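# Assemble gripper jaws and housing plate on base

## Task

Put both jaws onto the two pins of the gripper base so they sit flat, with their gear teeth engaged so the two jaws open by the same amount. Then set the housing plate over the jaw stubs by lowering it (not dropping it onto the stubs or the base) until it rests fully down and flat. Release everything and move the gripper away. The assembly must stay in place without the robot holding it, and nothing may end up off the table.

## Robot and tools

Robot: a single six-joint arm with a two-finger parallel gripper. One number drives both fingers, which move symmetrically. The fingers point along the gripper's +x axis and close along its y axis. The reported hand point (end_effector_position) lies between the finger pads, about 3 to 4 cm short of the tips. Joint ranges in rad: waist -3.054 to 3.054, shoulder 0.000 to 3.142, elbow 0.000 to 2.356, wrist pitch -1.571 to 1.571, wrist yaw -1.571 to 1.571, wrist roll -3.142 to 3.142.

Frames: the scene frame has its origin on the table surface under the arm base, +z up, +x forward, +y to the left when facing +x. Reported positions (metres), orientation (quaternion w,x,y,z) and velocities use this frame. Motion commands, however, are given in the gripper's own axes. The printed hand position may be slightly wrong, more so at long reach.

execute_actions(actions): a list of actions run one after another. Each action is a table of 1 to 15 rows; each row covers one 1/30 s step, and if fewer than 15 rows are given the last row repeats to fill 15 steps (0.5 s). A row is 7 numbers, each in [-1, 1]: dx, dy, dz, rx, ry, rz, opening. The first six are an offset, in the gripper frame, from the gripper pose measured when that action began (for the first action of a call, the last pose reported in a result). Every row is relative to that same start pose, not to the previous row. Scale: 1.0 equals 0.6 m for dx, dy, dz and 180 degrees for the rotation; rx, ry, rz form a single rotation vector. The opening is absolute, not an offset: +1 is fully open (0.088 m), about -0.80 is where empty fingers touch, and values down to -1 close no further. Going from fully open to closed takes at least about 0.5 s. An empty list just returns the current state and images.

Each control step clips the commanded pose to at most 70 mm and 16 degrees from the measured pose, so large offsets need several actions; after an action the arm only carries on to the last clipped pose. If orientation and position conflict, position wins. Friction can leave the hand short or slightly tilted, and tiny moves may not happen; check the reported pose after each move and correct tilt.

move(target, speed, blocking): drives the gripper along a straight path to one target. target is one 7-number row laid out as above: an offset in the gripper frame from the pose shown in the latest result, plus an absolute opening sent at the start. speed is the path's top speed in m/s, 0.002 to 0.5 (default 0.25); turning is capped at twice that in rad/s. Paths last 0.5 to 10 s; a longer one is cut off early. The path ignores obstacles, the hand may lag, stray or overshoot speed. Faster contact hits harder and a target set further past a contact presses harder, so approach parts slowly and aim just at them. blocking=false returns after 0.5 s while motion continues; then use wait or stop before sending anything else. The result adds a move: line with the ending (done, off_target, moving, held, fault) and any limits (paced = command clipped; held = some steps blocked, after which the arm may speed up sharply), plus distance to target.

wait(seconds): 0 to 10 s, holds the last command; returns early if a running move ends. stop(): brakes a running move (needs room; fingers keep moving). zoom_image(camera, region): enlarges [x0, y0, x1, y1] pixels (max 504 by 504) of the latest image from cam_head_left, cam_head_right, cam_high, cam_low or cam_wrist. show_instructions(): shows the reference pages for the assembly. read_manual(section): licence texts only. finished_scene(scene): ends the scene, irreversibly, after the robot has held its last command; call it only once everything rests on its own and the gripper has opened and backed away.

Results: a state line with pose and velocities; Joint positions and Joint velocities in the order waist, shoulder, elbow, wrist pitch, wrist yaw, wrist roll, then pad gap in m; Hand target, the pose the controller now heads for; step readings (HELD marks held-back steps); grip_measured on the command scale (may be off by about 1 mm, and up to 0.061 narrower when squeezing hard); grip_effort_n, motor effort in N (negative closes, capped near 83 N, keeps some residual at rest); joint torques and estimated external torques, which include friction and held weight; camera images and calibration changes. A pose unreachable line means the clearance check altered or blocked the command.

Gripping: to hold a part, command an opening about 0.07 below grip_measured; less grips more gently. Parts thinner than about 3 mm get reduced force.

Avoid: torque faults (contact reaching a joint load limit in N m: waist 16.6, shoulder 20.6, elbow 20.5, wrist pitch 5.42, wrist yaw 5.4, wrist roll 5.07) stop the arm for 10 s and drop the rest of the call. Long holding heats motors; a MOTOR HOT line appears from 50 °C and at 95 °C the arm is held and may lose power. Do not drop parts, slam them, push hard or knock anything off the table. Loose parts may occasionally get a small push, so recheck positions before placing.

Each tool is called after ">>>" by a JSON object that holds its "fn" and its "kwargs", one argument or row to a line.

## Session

>>> {"fn": "execute_actions", "kwargs": {
  "actions": []
}}

Scene clock: 0.00 s.
end_effector_position=(+0.0532, +0.4713, +0.2798) grip_measured=-0.777 grip_effort_n=n/a end_effector_quat_wxyz=(+0.509, +0.540, +0.656, +0.142) end_effector_velocity=(-0.001, -0.003, -0.004) end_effector_angular_velocity=(-0.021, +0.011, +0.001)
Joint positions: [ 1.373  0.997  1.126 -0.202  0.058  2.096  0.001]
Joint velocities: [-0.002 -0.002 -0.002 -0.022 -0.007  0.007  0.   ]
Joint torques (N m, as the arm reports them, + toward a larger angle): no reading
External joint torques (N m, as the arm's controller estimates them; a push from outside toward a larger angle lowers the number): no reading
Heat: hottest shoulder 28 °C (+0.0 °C/min).
Hand target: +0.053, +0.471, +0.280; +0.509, +0.540, +0.656, +0.142
camera_calibration (this result's frames):
cam_wrist: T_world_to_cam=[[-0.538221, -0.398097, -0.742857, 0.431863], [-0.820746, 0.047241, 0.569337, -0.110872], [-0.191558, 0.916126, -0.352163, -0.24044], [0, 0, 0, 1]] pos_world=[0.0953816, 0.397435, 0.299262]

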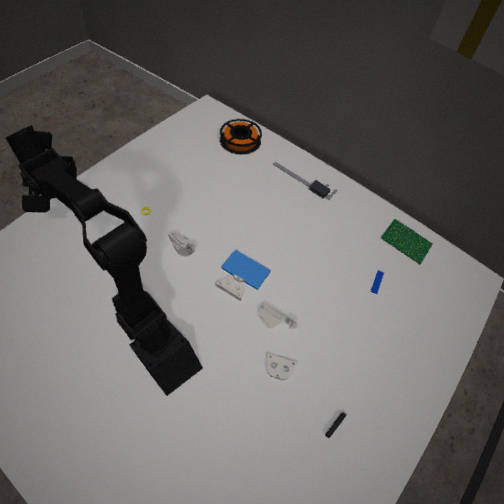

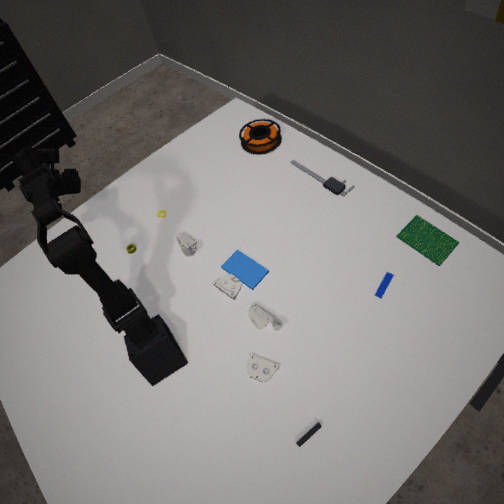

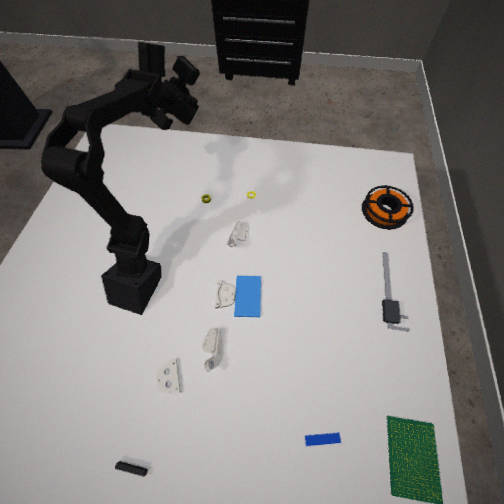

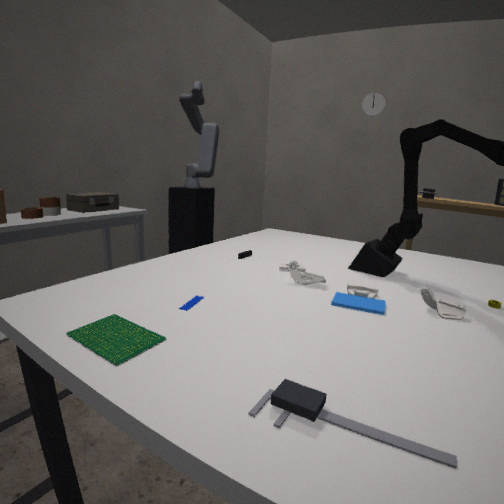

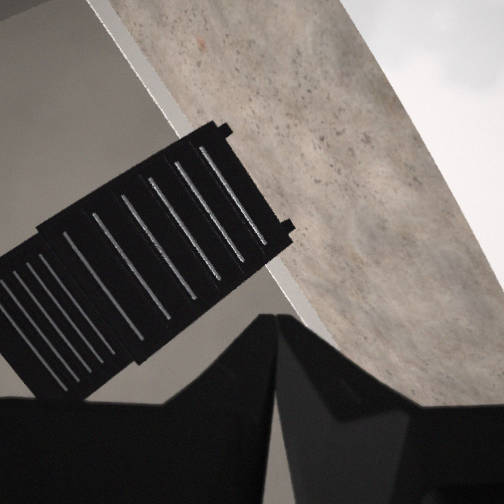

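>>> {"fn": "zoom_image", "kwargs": {
  "camera": "cam_high",
  "region": [140, 310, 250, 410]
}}

>>> {"fn": "zoom_image", "kwargs": {
  "camera": "cam_high",
  "region": [190, 205, 290, 325]
}}

>>> {"fn": "zoom_image", "kwargs": {
  "camera": "cam_head_right",
  "region": [220, 290, 320, 390]
}}

>>> {"fn": "zoom_image", "kwargs": {
  "camera": "cam_head_right",
  "region": [160, 215, 280, 310]
}}

>>> {"fn": "zoom_image", "kwargs": {
  "camera": "cam_head_left",
  "region": [230, 285, 330, 390]
}}

>>> {"fn": "zoom_image", "kwargs": {
  "camera": "cam_head_left",
  "region": [155, 215, 280, 310]
}}

>>> {"fn": "zoom_image", "kwargs": {
  "camera": "cam_low",
  "region": [265, 245, 345, 305]
}}

>>> {"fn": "zoom_image", "kwargs": {
  "camera": "cam_low",
  "region": [405, 275, 485, 335]
}}

Region (140, 310, 250, 410) of cam_high's 504x504 image, scaled by 4.582, with more detail than that image has; it fills the top 458 rows of this view, and the rest is white.

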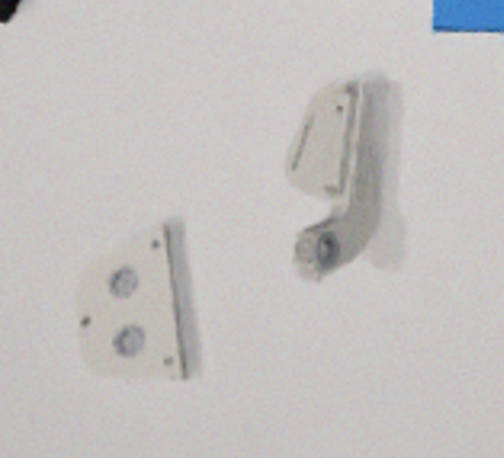

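Region (190, 205, 290, 325) of cam_high's 504x504 image, scaled by 4.200, with more detail than that image has.

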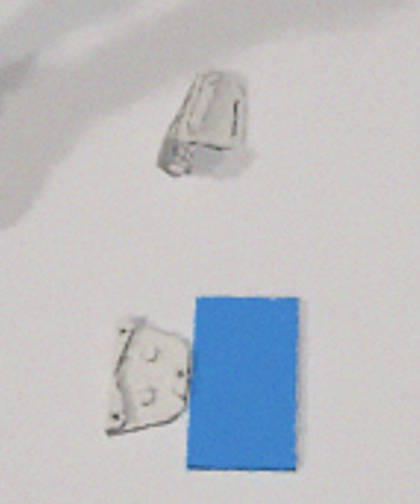

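Region (220, 290, 320, 390) of cam_head_right's 504x504 image, scaled by 5.040, with more detail than that image has.

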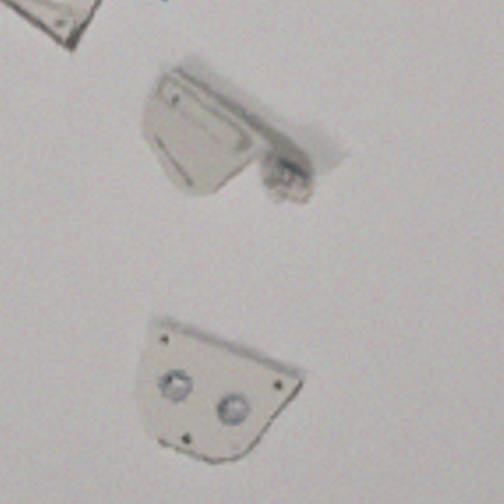

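Region (160, 215, 280, 310) of cam_head_right's 504x504 image, scaled by 4.200, with more detail than that image has; it fills the top 399 rows of this view, and the rest is white.

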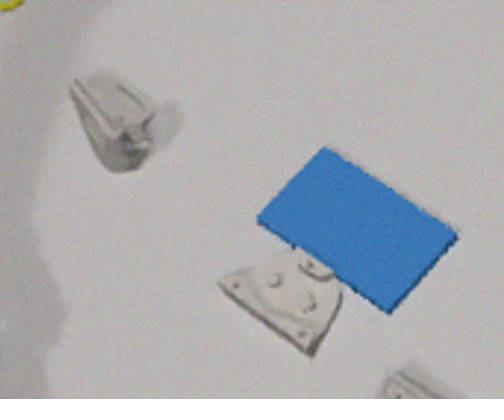

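Region (230, 285, 330, 390) of cam_head_left's 504x504 image, scaled by 4.800, with more detail than that image has; it fills the left 480 columns of this view, and the rest is white.

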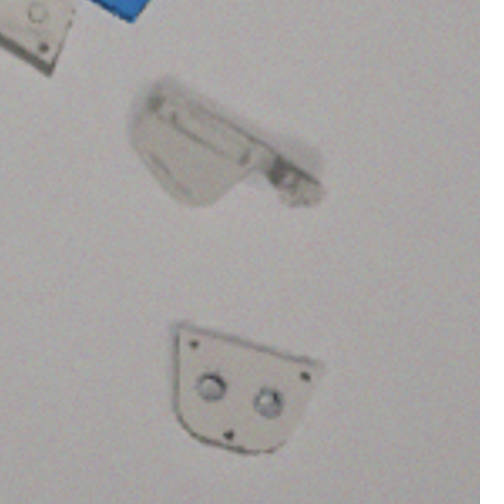

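Region (155, 215, 280, 310) of cam_head_left's 504x504 image, scaled by 4.032, with more detail than that image has; it fills the top 383 rows of this view, and the rest is white.

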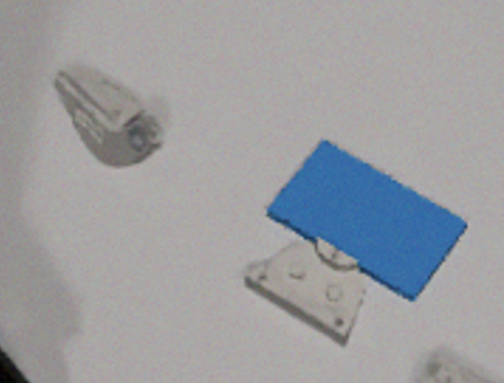

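Region (265, 245, 345, 305) of cam_low's 504x504 image, scaled by 6.300, with more detail than that image has; it fills the top 378 rows of this view, and the rest is white.

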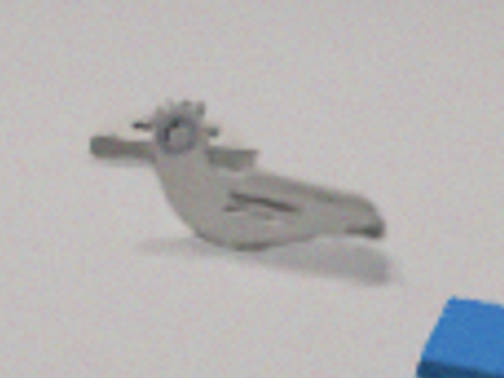

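Region (405, 275, 485, 335) of cam_low's 504x504 image, scaled by 6.300, with more detail than that image has; it fills the top 378 rows of this view, and the rest is white.

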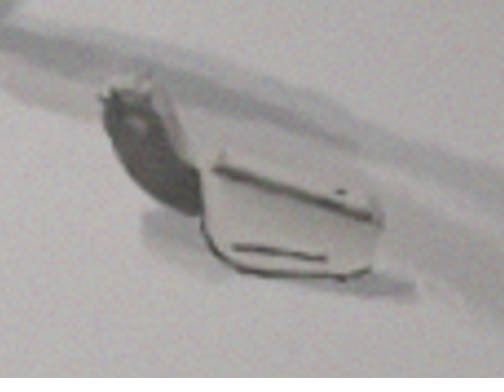

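>>> {"fn": "move", "kwargs": {
  "target": [-0.2831,-0.222,0.6455,0.3713,-0.2401,-0.2698,0.15],
  "speed": 0.5
}}

Scene clock: 80.37 s.
end_effector_position=(+0.2741, +0.1361, +0.0997) grip_measured=+0.147 grip_effort_n=12.3 end_effector_quat_wxyz=(-0.340, -0.440, -0.559, +0.615) end_effector_velocity=(-0.002, -0.001, -0.002) end_effector_angular_velocity=(+0.001, +0.019, -0.021)
Joint positions: [-0.033  1.857  1.365 -1.392 -0.537  1.647  0.046]
Joint velocities: [-0.002  0.012 -0.002 -0.007 -0.007  0.007 -0.   ]
Joint torques (N m, as the arm reports them, + toward a larger angle): [-3.9  -5.74  5.47 -0.58  0.1  -0.11]
External joint torques (N m, as the arm's controller estimates them; a push from outside toward a larger angle lowers the number): [-0.55  1.16  1.33 -0.15  0.08 -0.14]
Heat: hottest shoulder 34 °C (+2.0 °C/min).
Hand target: +0.276, +0.134, +0.097; -0.339, -0.437, -0.559, +0.618
Off the commanded pose: 0.005 m, 1 deg.
move: done
camera_calibration (this result's frames):
cam_wrist: T_world_to_cam=[[-0.910683, 0.112221, 0.39757, 0.202491], [0.256083, 0.90853, 0.330143, -0.199757], [-0.324156, 0.402467, -0.856121, 0.201997], [0, 0, 0, 1]] pos_world=[0.301038, 0.0774642, 0.158378]

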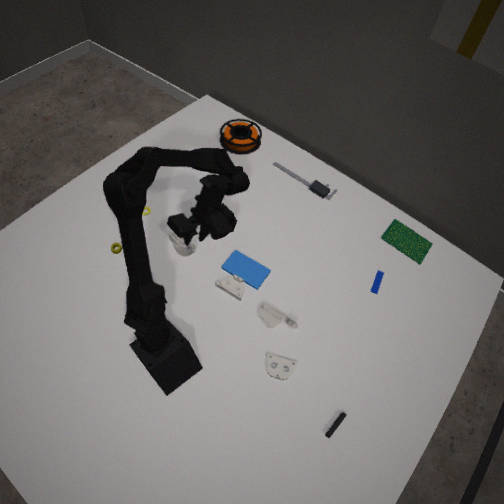

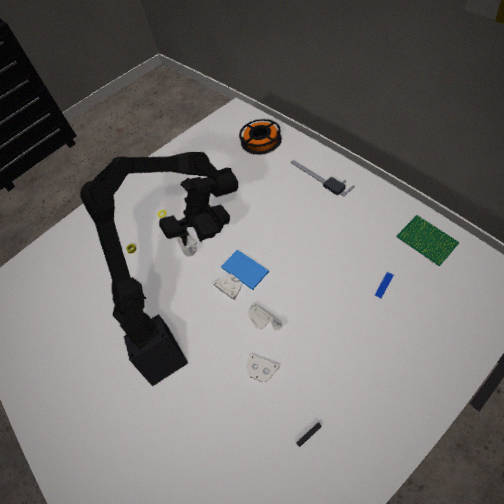

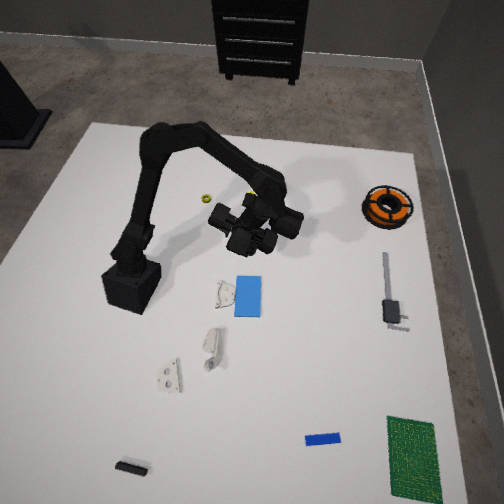

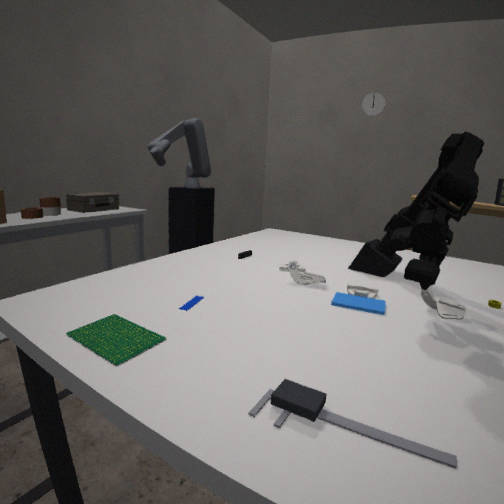

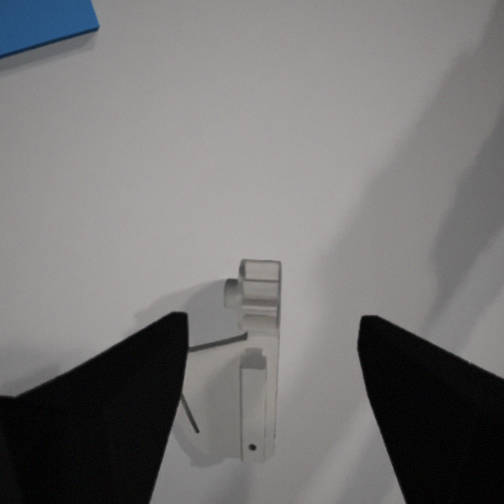

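>>> {"fn": "execute_actions", "kwargs": {
  "actions": []
}}

Scene clock: 90.77 s.
end_effector_position=(+0.2740, +0.1360, +0.0995) grip_measured=+0.147 grip_effort_n=11.9 end_effector_quat_wxyz=(-0.340, -0.440, -0.559, +0.615) end_effector_velocity=(-0.002, +0.002, +0.002) end_effector_angular_velocity=(+0.004, +0.003, -0.008)
Joint positions: [-0.033  1.858  1.365 -1.392 -0.536  1.646  0.046]
Joint velocities: [ 0.002 -0.007 -0.002 -0.007 -0.007  0.007 -0.   ]
Joint torques (N m, as the arm reports them, + toward a larger angle): [-3.9  -5.75  5.51 -0.58  0.11 -0.11]
External joint torques (N m, as the arm's controller estimates them; a push from outside toward a larger angle lowers the number): [-0.58  1.25  1.35 -0.13  0.09 -0.13]
Heat: hottest shoulder 34 °C (+2.0 °C/min).
Hand target: +0.276, +0.134, +0.097; -0.339, -0.437, -0.559, +0.618
Off the commanded pose: 0.005 m, 1 deg.
camera_calibration (this result's frames):
cam_wrist: T_world_to_cam=[[-0.910278, 0.112355, 0.398461, 0.202269], [0.256419, 0.908642, 0.329575, -0.199609], [-0.325029, 0.402177, -0.855926, 0.202157], [0, 0, 0, 1]] pos_world=[0.301011, 0.0773447, 0.158221]

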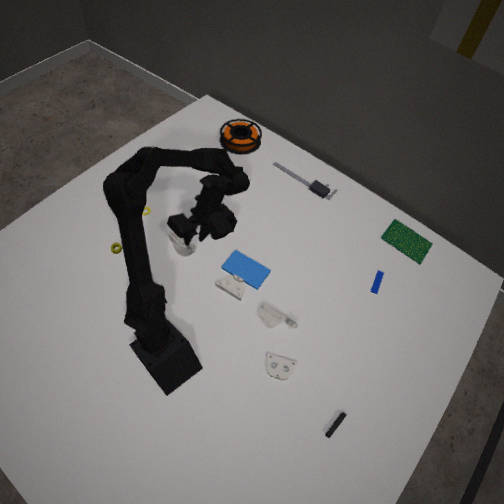

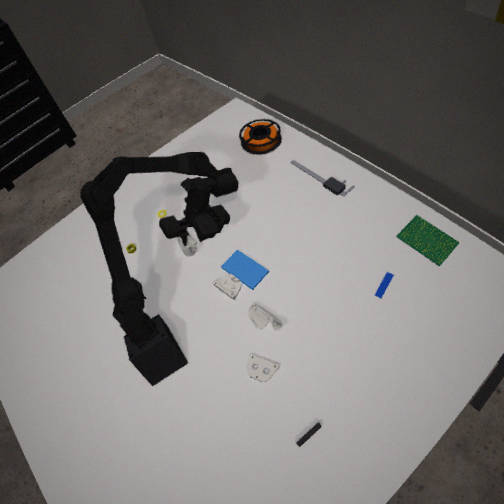

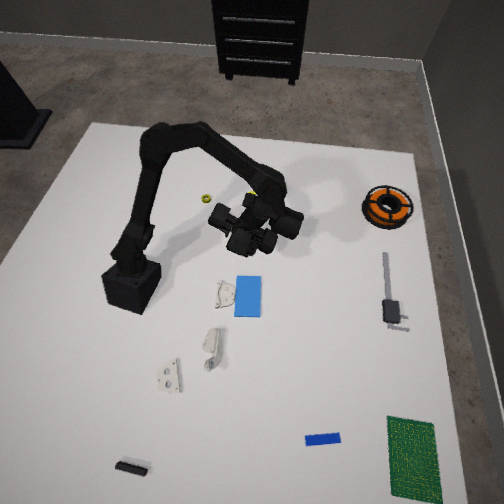

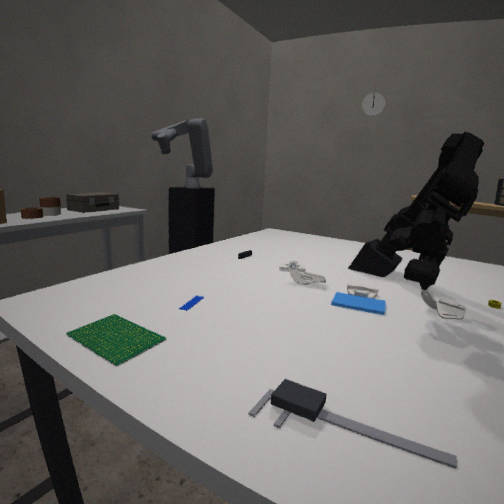

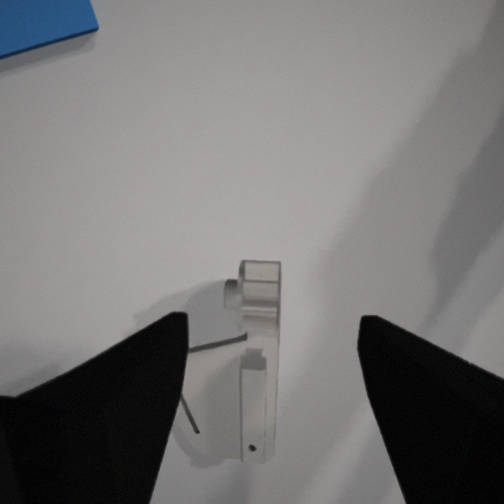

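>>> {"fn": "move", "kwargs": {
  "target": [0.058, 0.0075, -0.0067, 0, 0, 0, 0.15],
  "speed": 0.1
}}

Scene clock: 97.50 s.
end_effector_position=(+0.2684, +0.1428, +0.0698) grip_measured=+0.147 grip_effort_n=12.3 end_effector_quat_wxyz=(+0.347, +0.442, +0.559, -0.610) end_effector_velocity=(-0.004, -0.000, +0.001) end_effector_angular_velocity=(+0.007, +0.009, -0.003)
Joint positions: [ 0.03   1.858  1.273 -1.246 -0.552  1.716  0.046]
Joint velocities: [-0.002 -0.007 -0.012 -0.007 -0.007 -0.007 -0.   ]
Joint torques (N m, as the arm reports them, + toward a larger angle): [-3.47 -6.44  3.44 -0.26 -0.12  0.11]
External joint torques (N m, as the arm's controller estimates them; a push from outside toward a larger angle lowers the number): [-0.18  0.47 -0.45  0.17 -0.12  0.08]
Heat: hottest shoulder 34 °C (+1.0 °C/min).
Hand target: +0.265, +0.142, +0.066; +0.340, +0.440, +0.559, -0.615
Off the commanded pose: 0.005 m, 1 deg.
move: done
camera_calibration (this result's frames):
cam_wrist: T_world_to_cam=[[-0.917658, 0.103024, 0.383783, 0.212546], [0.242136, 0.910765, 0.334479, -0.191414], [-0.315077, 0.399866, -0.860717, 0.170157], [0, 0, 0, 1]] pos_world=[0.295005, 0.0843958, 0.12891]

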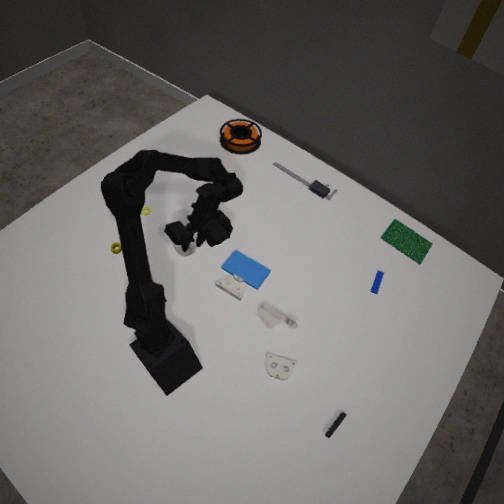

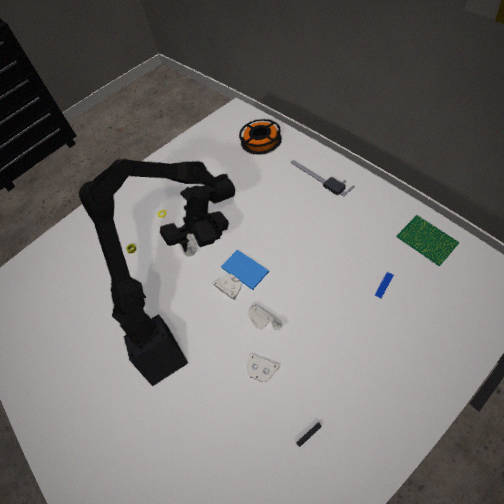

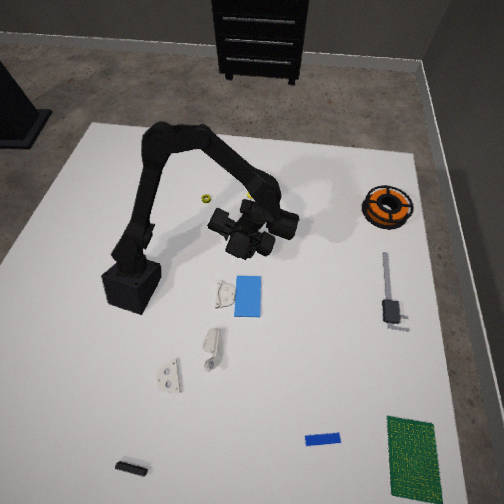

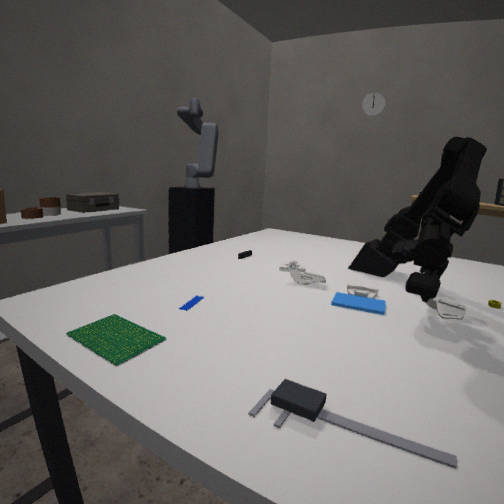

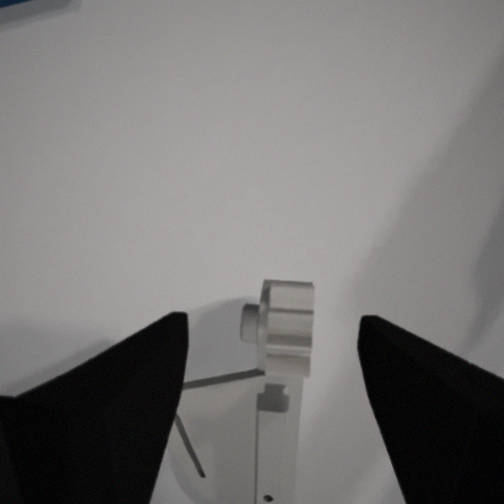

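>>> {"fn": "zoom_image", "kwargs": {
  "camera": "cam_wrist",
  "region": [170, 260, 380, 470]
}}

>>> {"fn": "zoom_image", "kwargs": {
  "camera": "cam_low",
  "region": [390, 250, 490, 330]
}}

Region (170, 260, 380, 470) of cam_wrist's 504x504 image, scaled by 2.400, with more detail than that image has.

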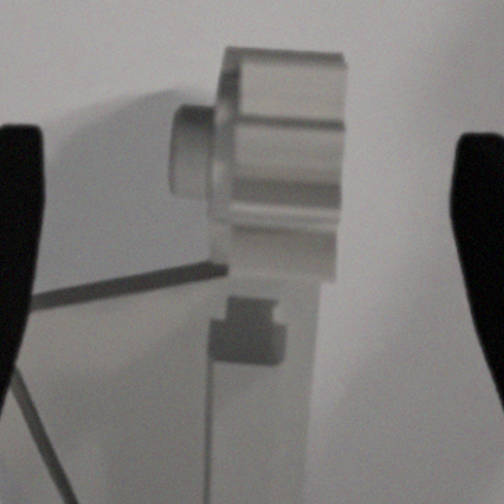

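Region (390, 250, 490, 330) of cam_low's 504x504 image, scaled by 5.040, with more detail than that image has; it fills the top 403 rows of this view, and the rest is white.

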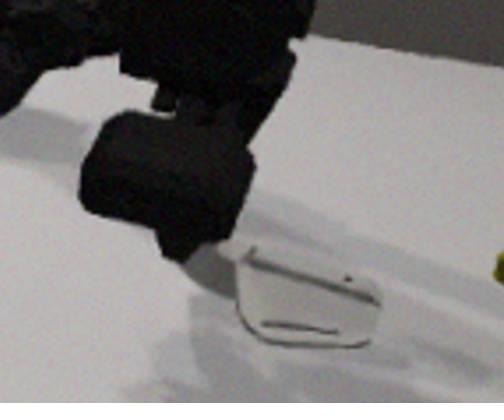

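>>> {"fn": "execute_actions", "kwargs": {
  "actions": [
    [[0.009,-0.0027,0.003,0,0,-0.005,0.12],[0.0105,-0.0027,0.004,0,0,-0.005,0.09],[0.012,-0.0027,0.005,0,0,-0.005,0.06],[0.0135,-0.0027,0.006,0,0,-0.005,0.03],[0.015,-0.0027,0.007,0,0,-0.005,0.0],[0.0165,-0.0027,0.008,0,0,-0.005,-0.03],[0.018,-0.0027,0.008,0,0,-0.005,-0.06],[0.0195,-0.0027,0.008,0,0,-0.005,-0.09],[0.021,-0.0027,0.008,0,0,-0.005,-0.12],[0.022,-0.0027,0.008,0,0,-0.005,-0.15],[0.023,-0.0027,0.008,0,0,-0.005,-0.17]]
  ]
}}

Scene clock: 106.10 s.
end_effector_position=(+0.2640, +0.1401, +0.0615) grip_measured=-0.154 grip_effort_n=-15.6 end_effector_quat_wxyz=(+0.349, +0.440, +0.561, -0.608) end_effector_velocity=(-0.003, +0.002, -0.003) end_effector_angular_velocity=(+0.027, +0.006, +0.011)
Joint positions: [ 0.037  1.858  1.236 -1.206 -0.553  1.715  0.031]
Joint velocities: [ 0.002  0.002 -0.012  0.007 -0.022 -0.022 -0.008]
Joint torques (N m, as the arm reports them, + toward a larger angle): [-3.45 -6.47  3.42 -0.25 -0.11  0.08]
External joint torques (N m, as the arm's controller estimates them; a push from outside toward a larger angle lowers the number): [-0.13  0.38 -0.45  0.14 -0.12  0.06]
Heat: hottest shoulder 34 °C (+0.0 °C/min).
Hand target: +0.261, +0.139, +0.058; +0.342, +0.438, +0.562, -0.612
Off the commanded pose: 0.005 m, 1 deg.
Step readings (end_effector_position):
0: (+0.2684, +0.1428, +0.0697)
1: (+0.2684, +0.1427, +0.0697)
2: (+0.2683, +0.1425, +0.0693)
4: (+0.2677, +0.1419, +0.0682)
8: (+0.2657, +0.1401, +0.0652)
15: end_effector_position above
camera_calibration (this result's frames):
cam_wrist: T_world_to_cam=[[-0.918132, 0.0949379, 0.384734, 0.213197], [0.235322, 0.911776, 0.336583, -0.1836], [-0.318837, 0.399564, -0.859472, 0.163655], [0, 0, 0, 1]] pos_world=[0.291128, 0.0817709, 0.120429]

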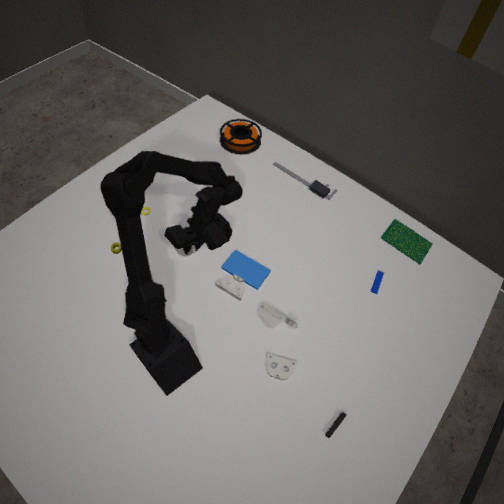

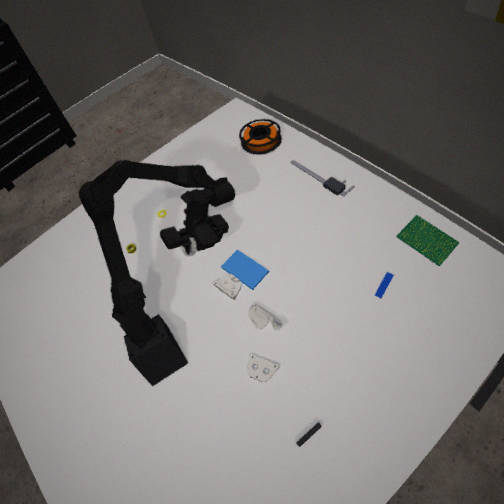

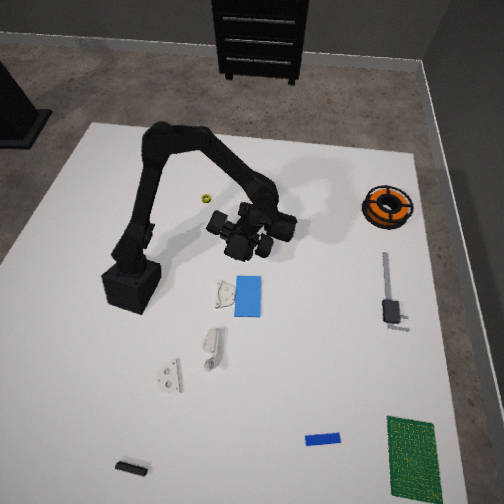

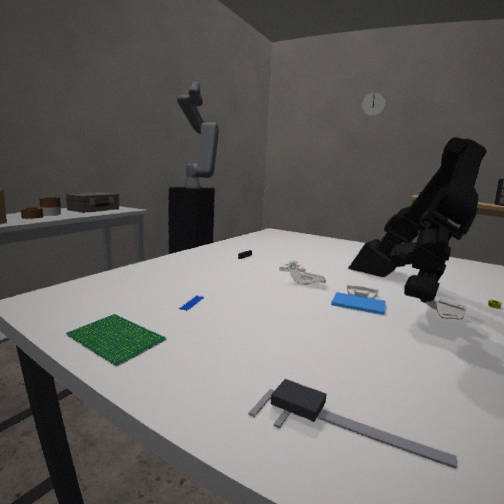

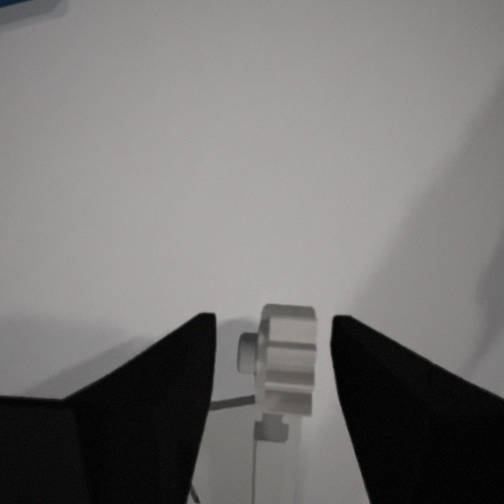

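>>> {"fn": "execute_actions", "kwargs": {
  "actions": [
    [[0,0,0,0,0,0,-0.21],[0,0,0,0,0,0,-0.25],[0,0,0,0,0,0,-0.29],[0,0,0,0,0,0,-0.32],[0,0,0,0,0,0,-0.35],[0,0,0,0,0,0,-0.37],[0,0,0,0,0,0,-0.39],[0,0,0,0,0,0,-0.41],[0,0,0,0,0,0,-0.43],[0,0,0,0,0,0,-0.45],[0,0,0,0,0,0,-0.47],[0,0,0,0,0,0,-0.49],[0,0,0,0,0,0,-0.51],[0,0,0,0,0,0,-0.53],[0,0,0,0,0,0,-0.55]]
  ]
}}

>>> {"fn": "wait", "kwargs": {
  "seconds": 0.2
}}

Scene clock: 110.43 s.
end_effector_position=(+0.2639, +0.1400, +0.0614) grip_measured=-0.466 grip_effort_n=-83.5 end_effector_quat_wxyz=(+0.349, +0.440, +0.561, -0.608) end_effector_velocity=(-0.003, +0.000, +0.002) end_effector_angular_velocity=(+0.013, +0.004, +0.012)
Joint positions: [ 0.037  1.858  1.235 -1.206 -0.553  1.715  0.016]
Joint velocities: [-0.002 -0.007 -0.007 -0.007 -0.007 -0.022 -0.   ]
Joint torques (N m, as the arm reports them, + toward a larger angle): [-3.69 -7.61  4.39 -0.44 -0.01  0.  ]
External joint torques (N m, as the arm's controller estimates them; a push from outside toward a larger angle lowers the number): [-0.42 -0.76  0.54 -0.04 -0.01 -0.02]
Heat: hottest shoulder 34 °C (+0.0 °C/min).
Hand target: +0.264, +0.140, +0.062; +0.349, +0.440, +0.561, -0.608
Off the commanded pose: 0.000 m, 0 deg.
Step readings (end_effector_position):
0: (+0.2642, +0.1400, +0.0613)
1: (+0.2642, +0.1400, +0.0613)
2: (+0.2642, +0.1400, +0.0613)
4: (+0.2642, +0.1400, +0.0613)
8: (+0.2642, +0.1400, +0.0613)
15: end_effector_position above
camera_calibration (this result's frames):
cam_wrist: T_world_to_cam=[[-0.917987, 0.0951144, 0.385037, 0.213031], [0.235584, 0.911761, 0.336439, -0.183499], [-0.319062, 0.399555, -0.859392, 0.163594], [0, 0, 0, 1]] pos_world=[0.290986, 0.0816804, 0.120303]

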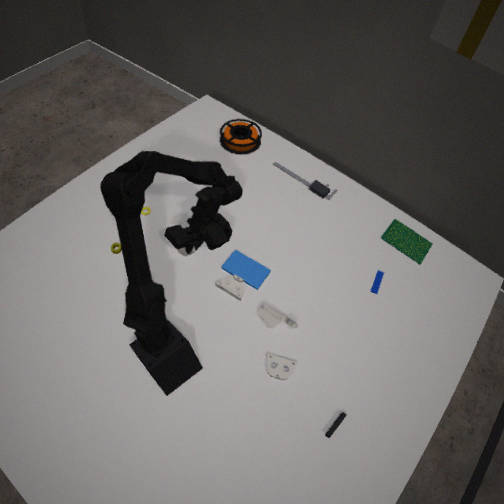

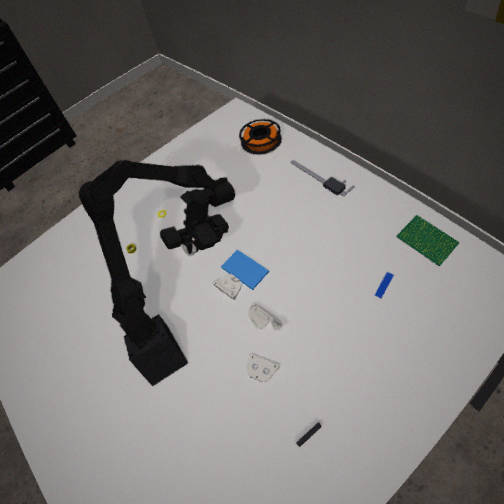

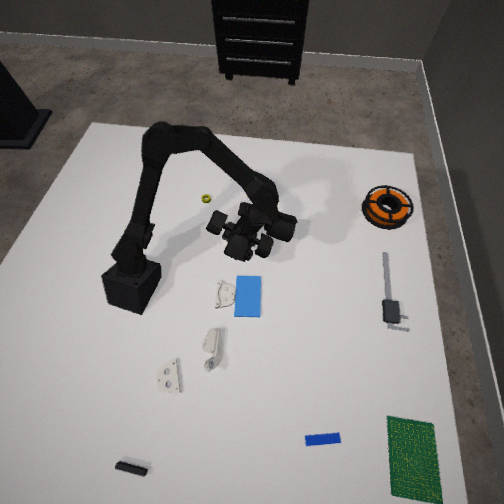

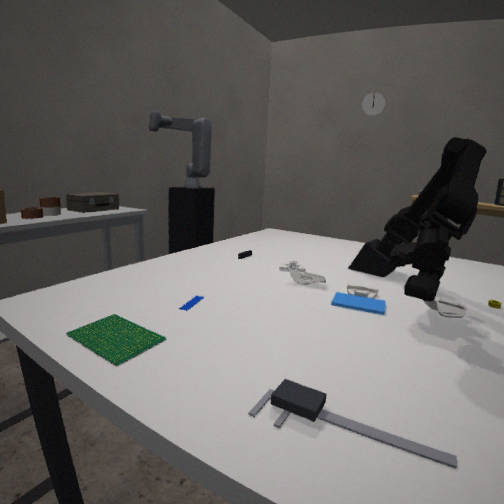

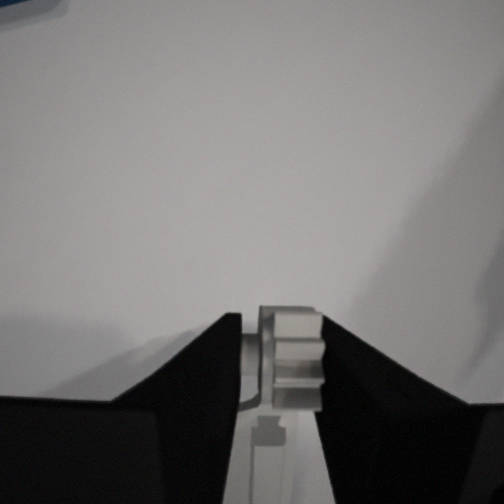

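Scene clock: 110.63 s.
end_effector_position=(+0.2639, +0.1400, +0.0614) grip_measured=-0.466 grip_effort_n=-83.5 end_effector_quat_wxyz=(+0.349, +0.440, +0.561, -0.608) end_effector_velocity=(+0.001, +0.001, +0.000) end_effector_angular_velocity=(+0.011, -0.008, +0.005)
Joint positions: [ 0.037  1.858  1.235 -1.206 -0.553  1.715  0.016]
Joint velocities: [-0.002 -0.002 -0.002  0.007 -0.007 -0.007  0.   ]
Joint torques (N m, as the arm reports them, + toward a larger angle): [-3.67 -7.52  4.38 -0.44  0.    0.  ]
External joint torques (N m, as the arm's controller estimates them; a push from outside toward a larger angle lowers the number): [-0.42 -0.67  0.49 -0.05 -0.01 -0.02]
Heat: hottest shoulder 34 °C (+0.0 °C/min).
Hand target: +0.264, +0.140, +0.062; +0.349, +0.440, +0.561, -0.608
Off the commanded pose: 0.000 m, 0 deg.
wait: 0.20 s; at rest by 0.17 s
camera_calibration (this result's frames):
cam_wrist: T_world_to_cam=[[-0.917987, 0.0951144, 0.385037, 0.213031], [0.235584, 0.911761, 0.336439, -0.183499], [-0.319062, 0.399555, -0.859392, 0.163594], [0, 0, 0, 1]] pos_world=[0.290986, 0.0816804, 0.120303]

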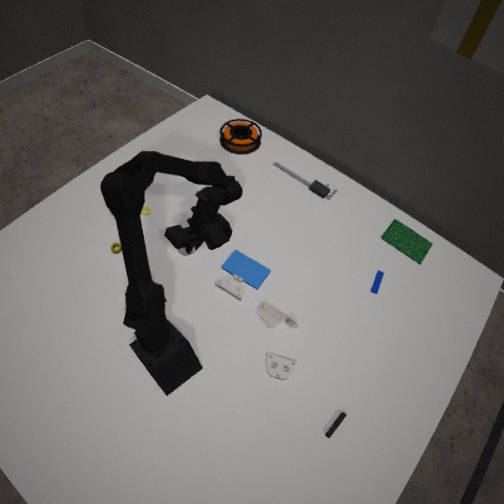

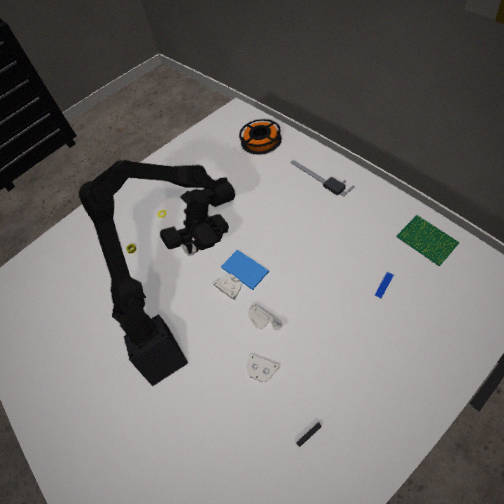

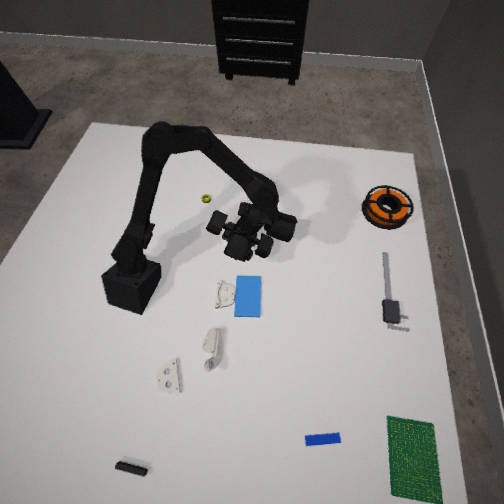

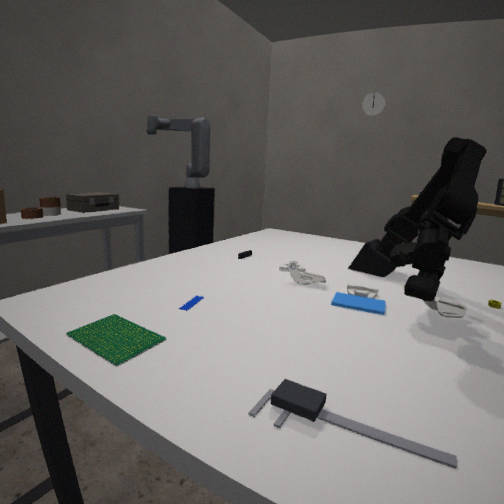

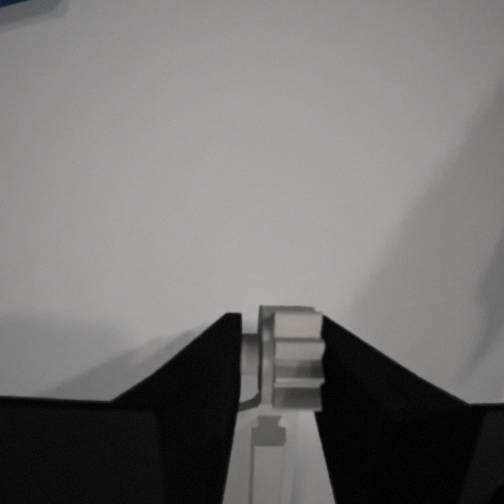

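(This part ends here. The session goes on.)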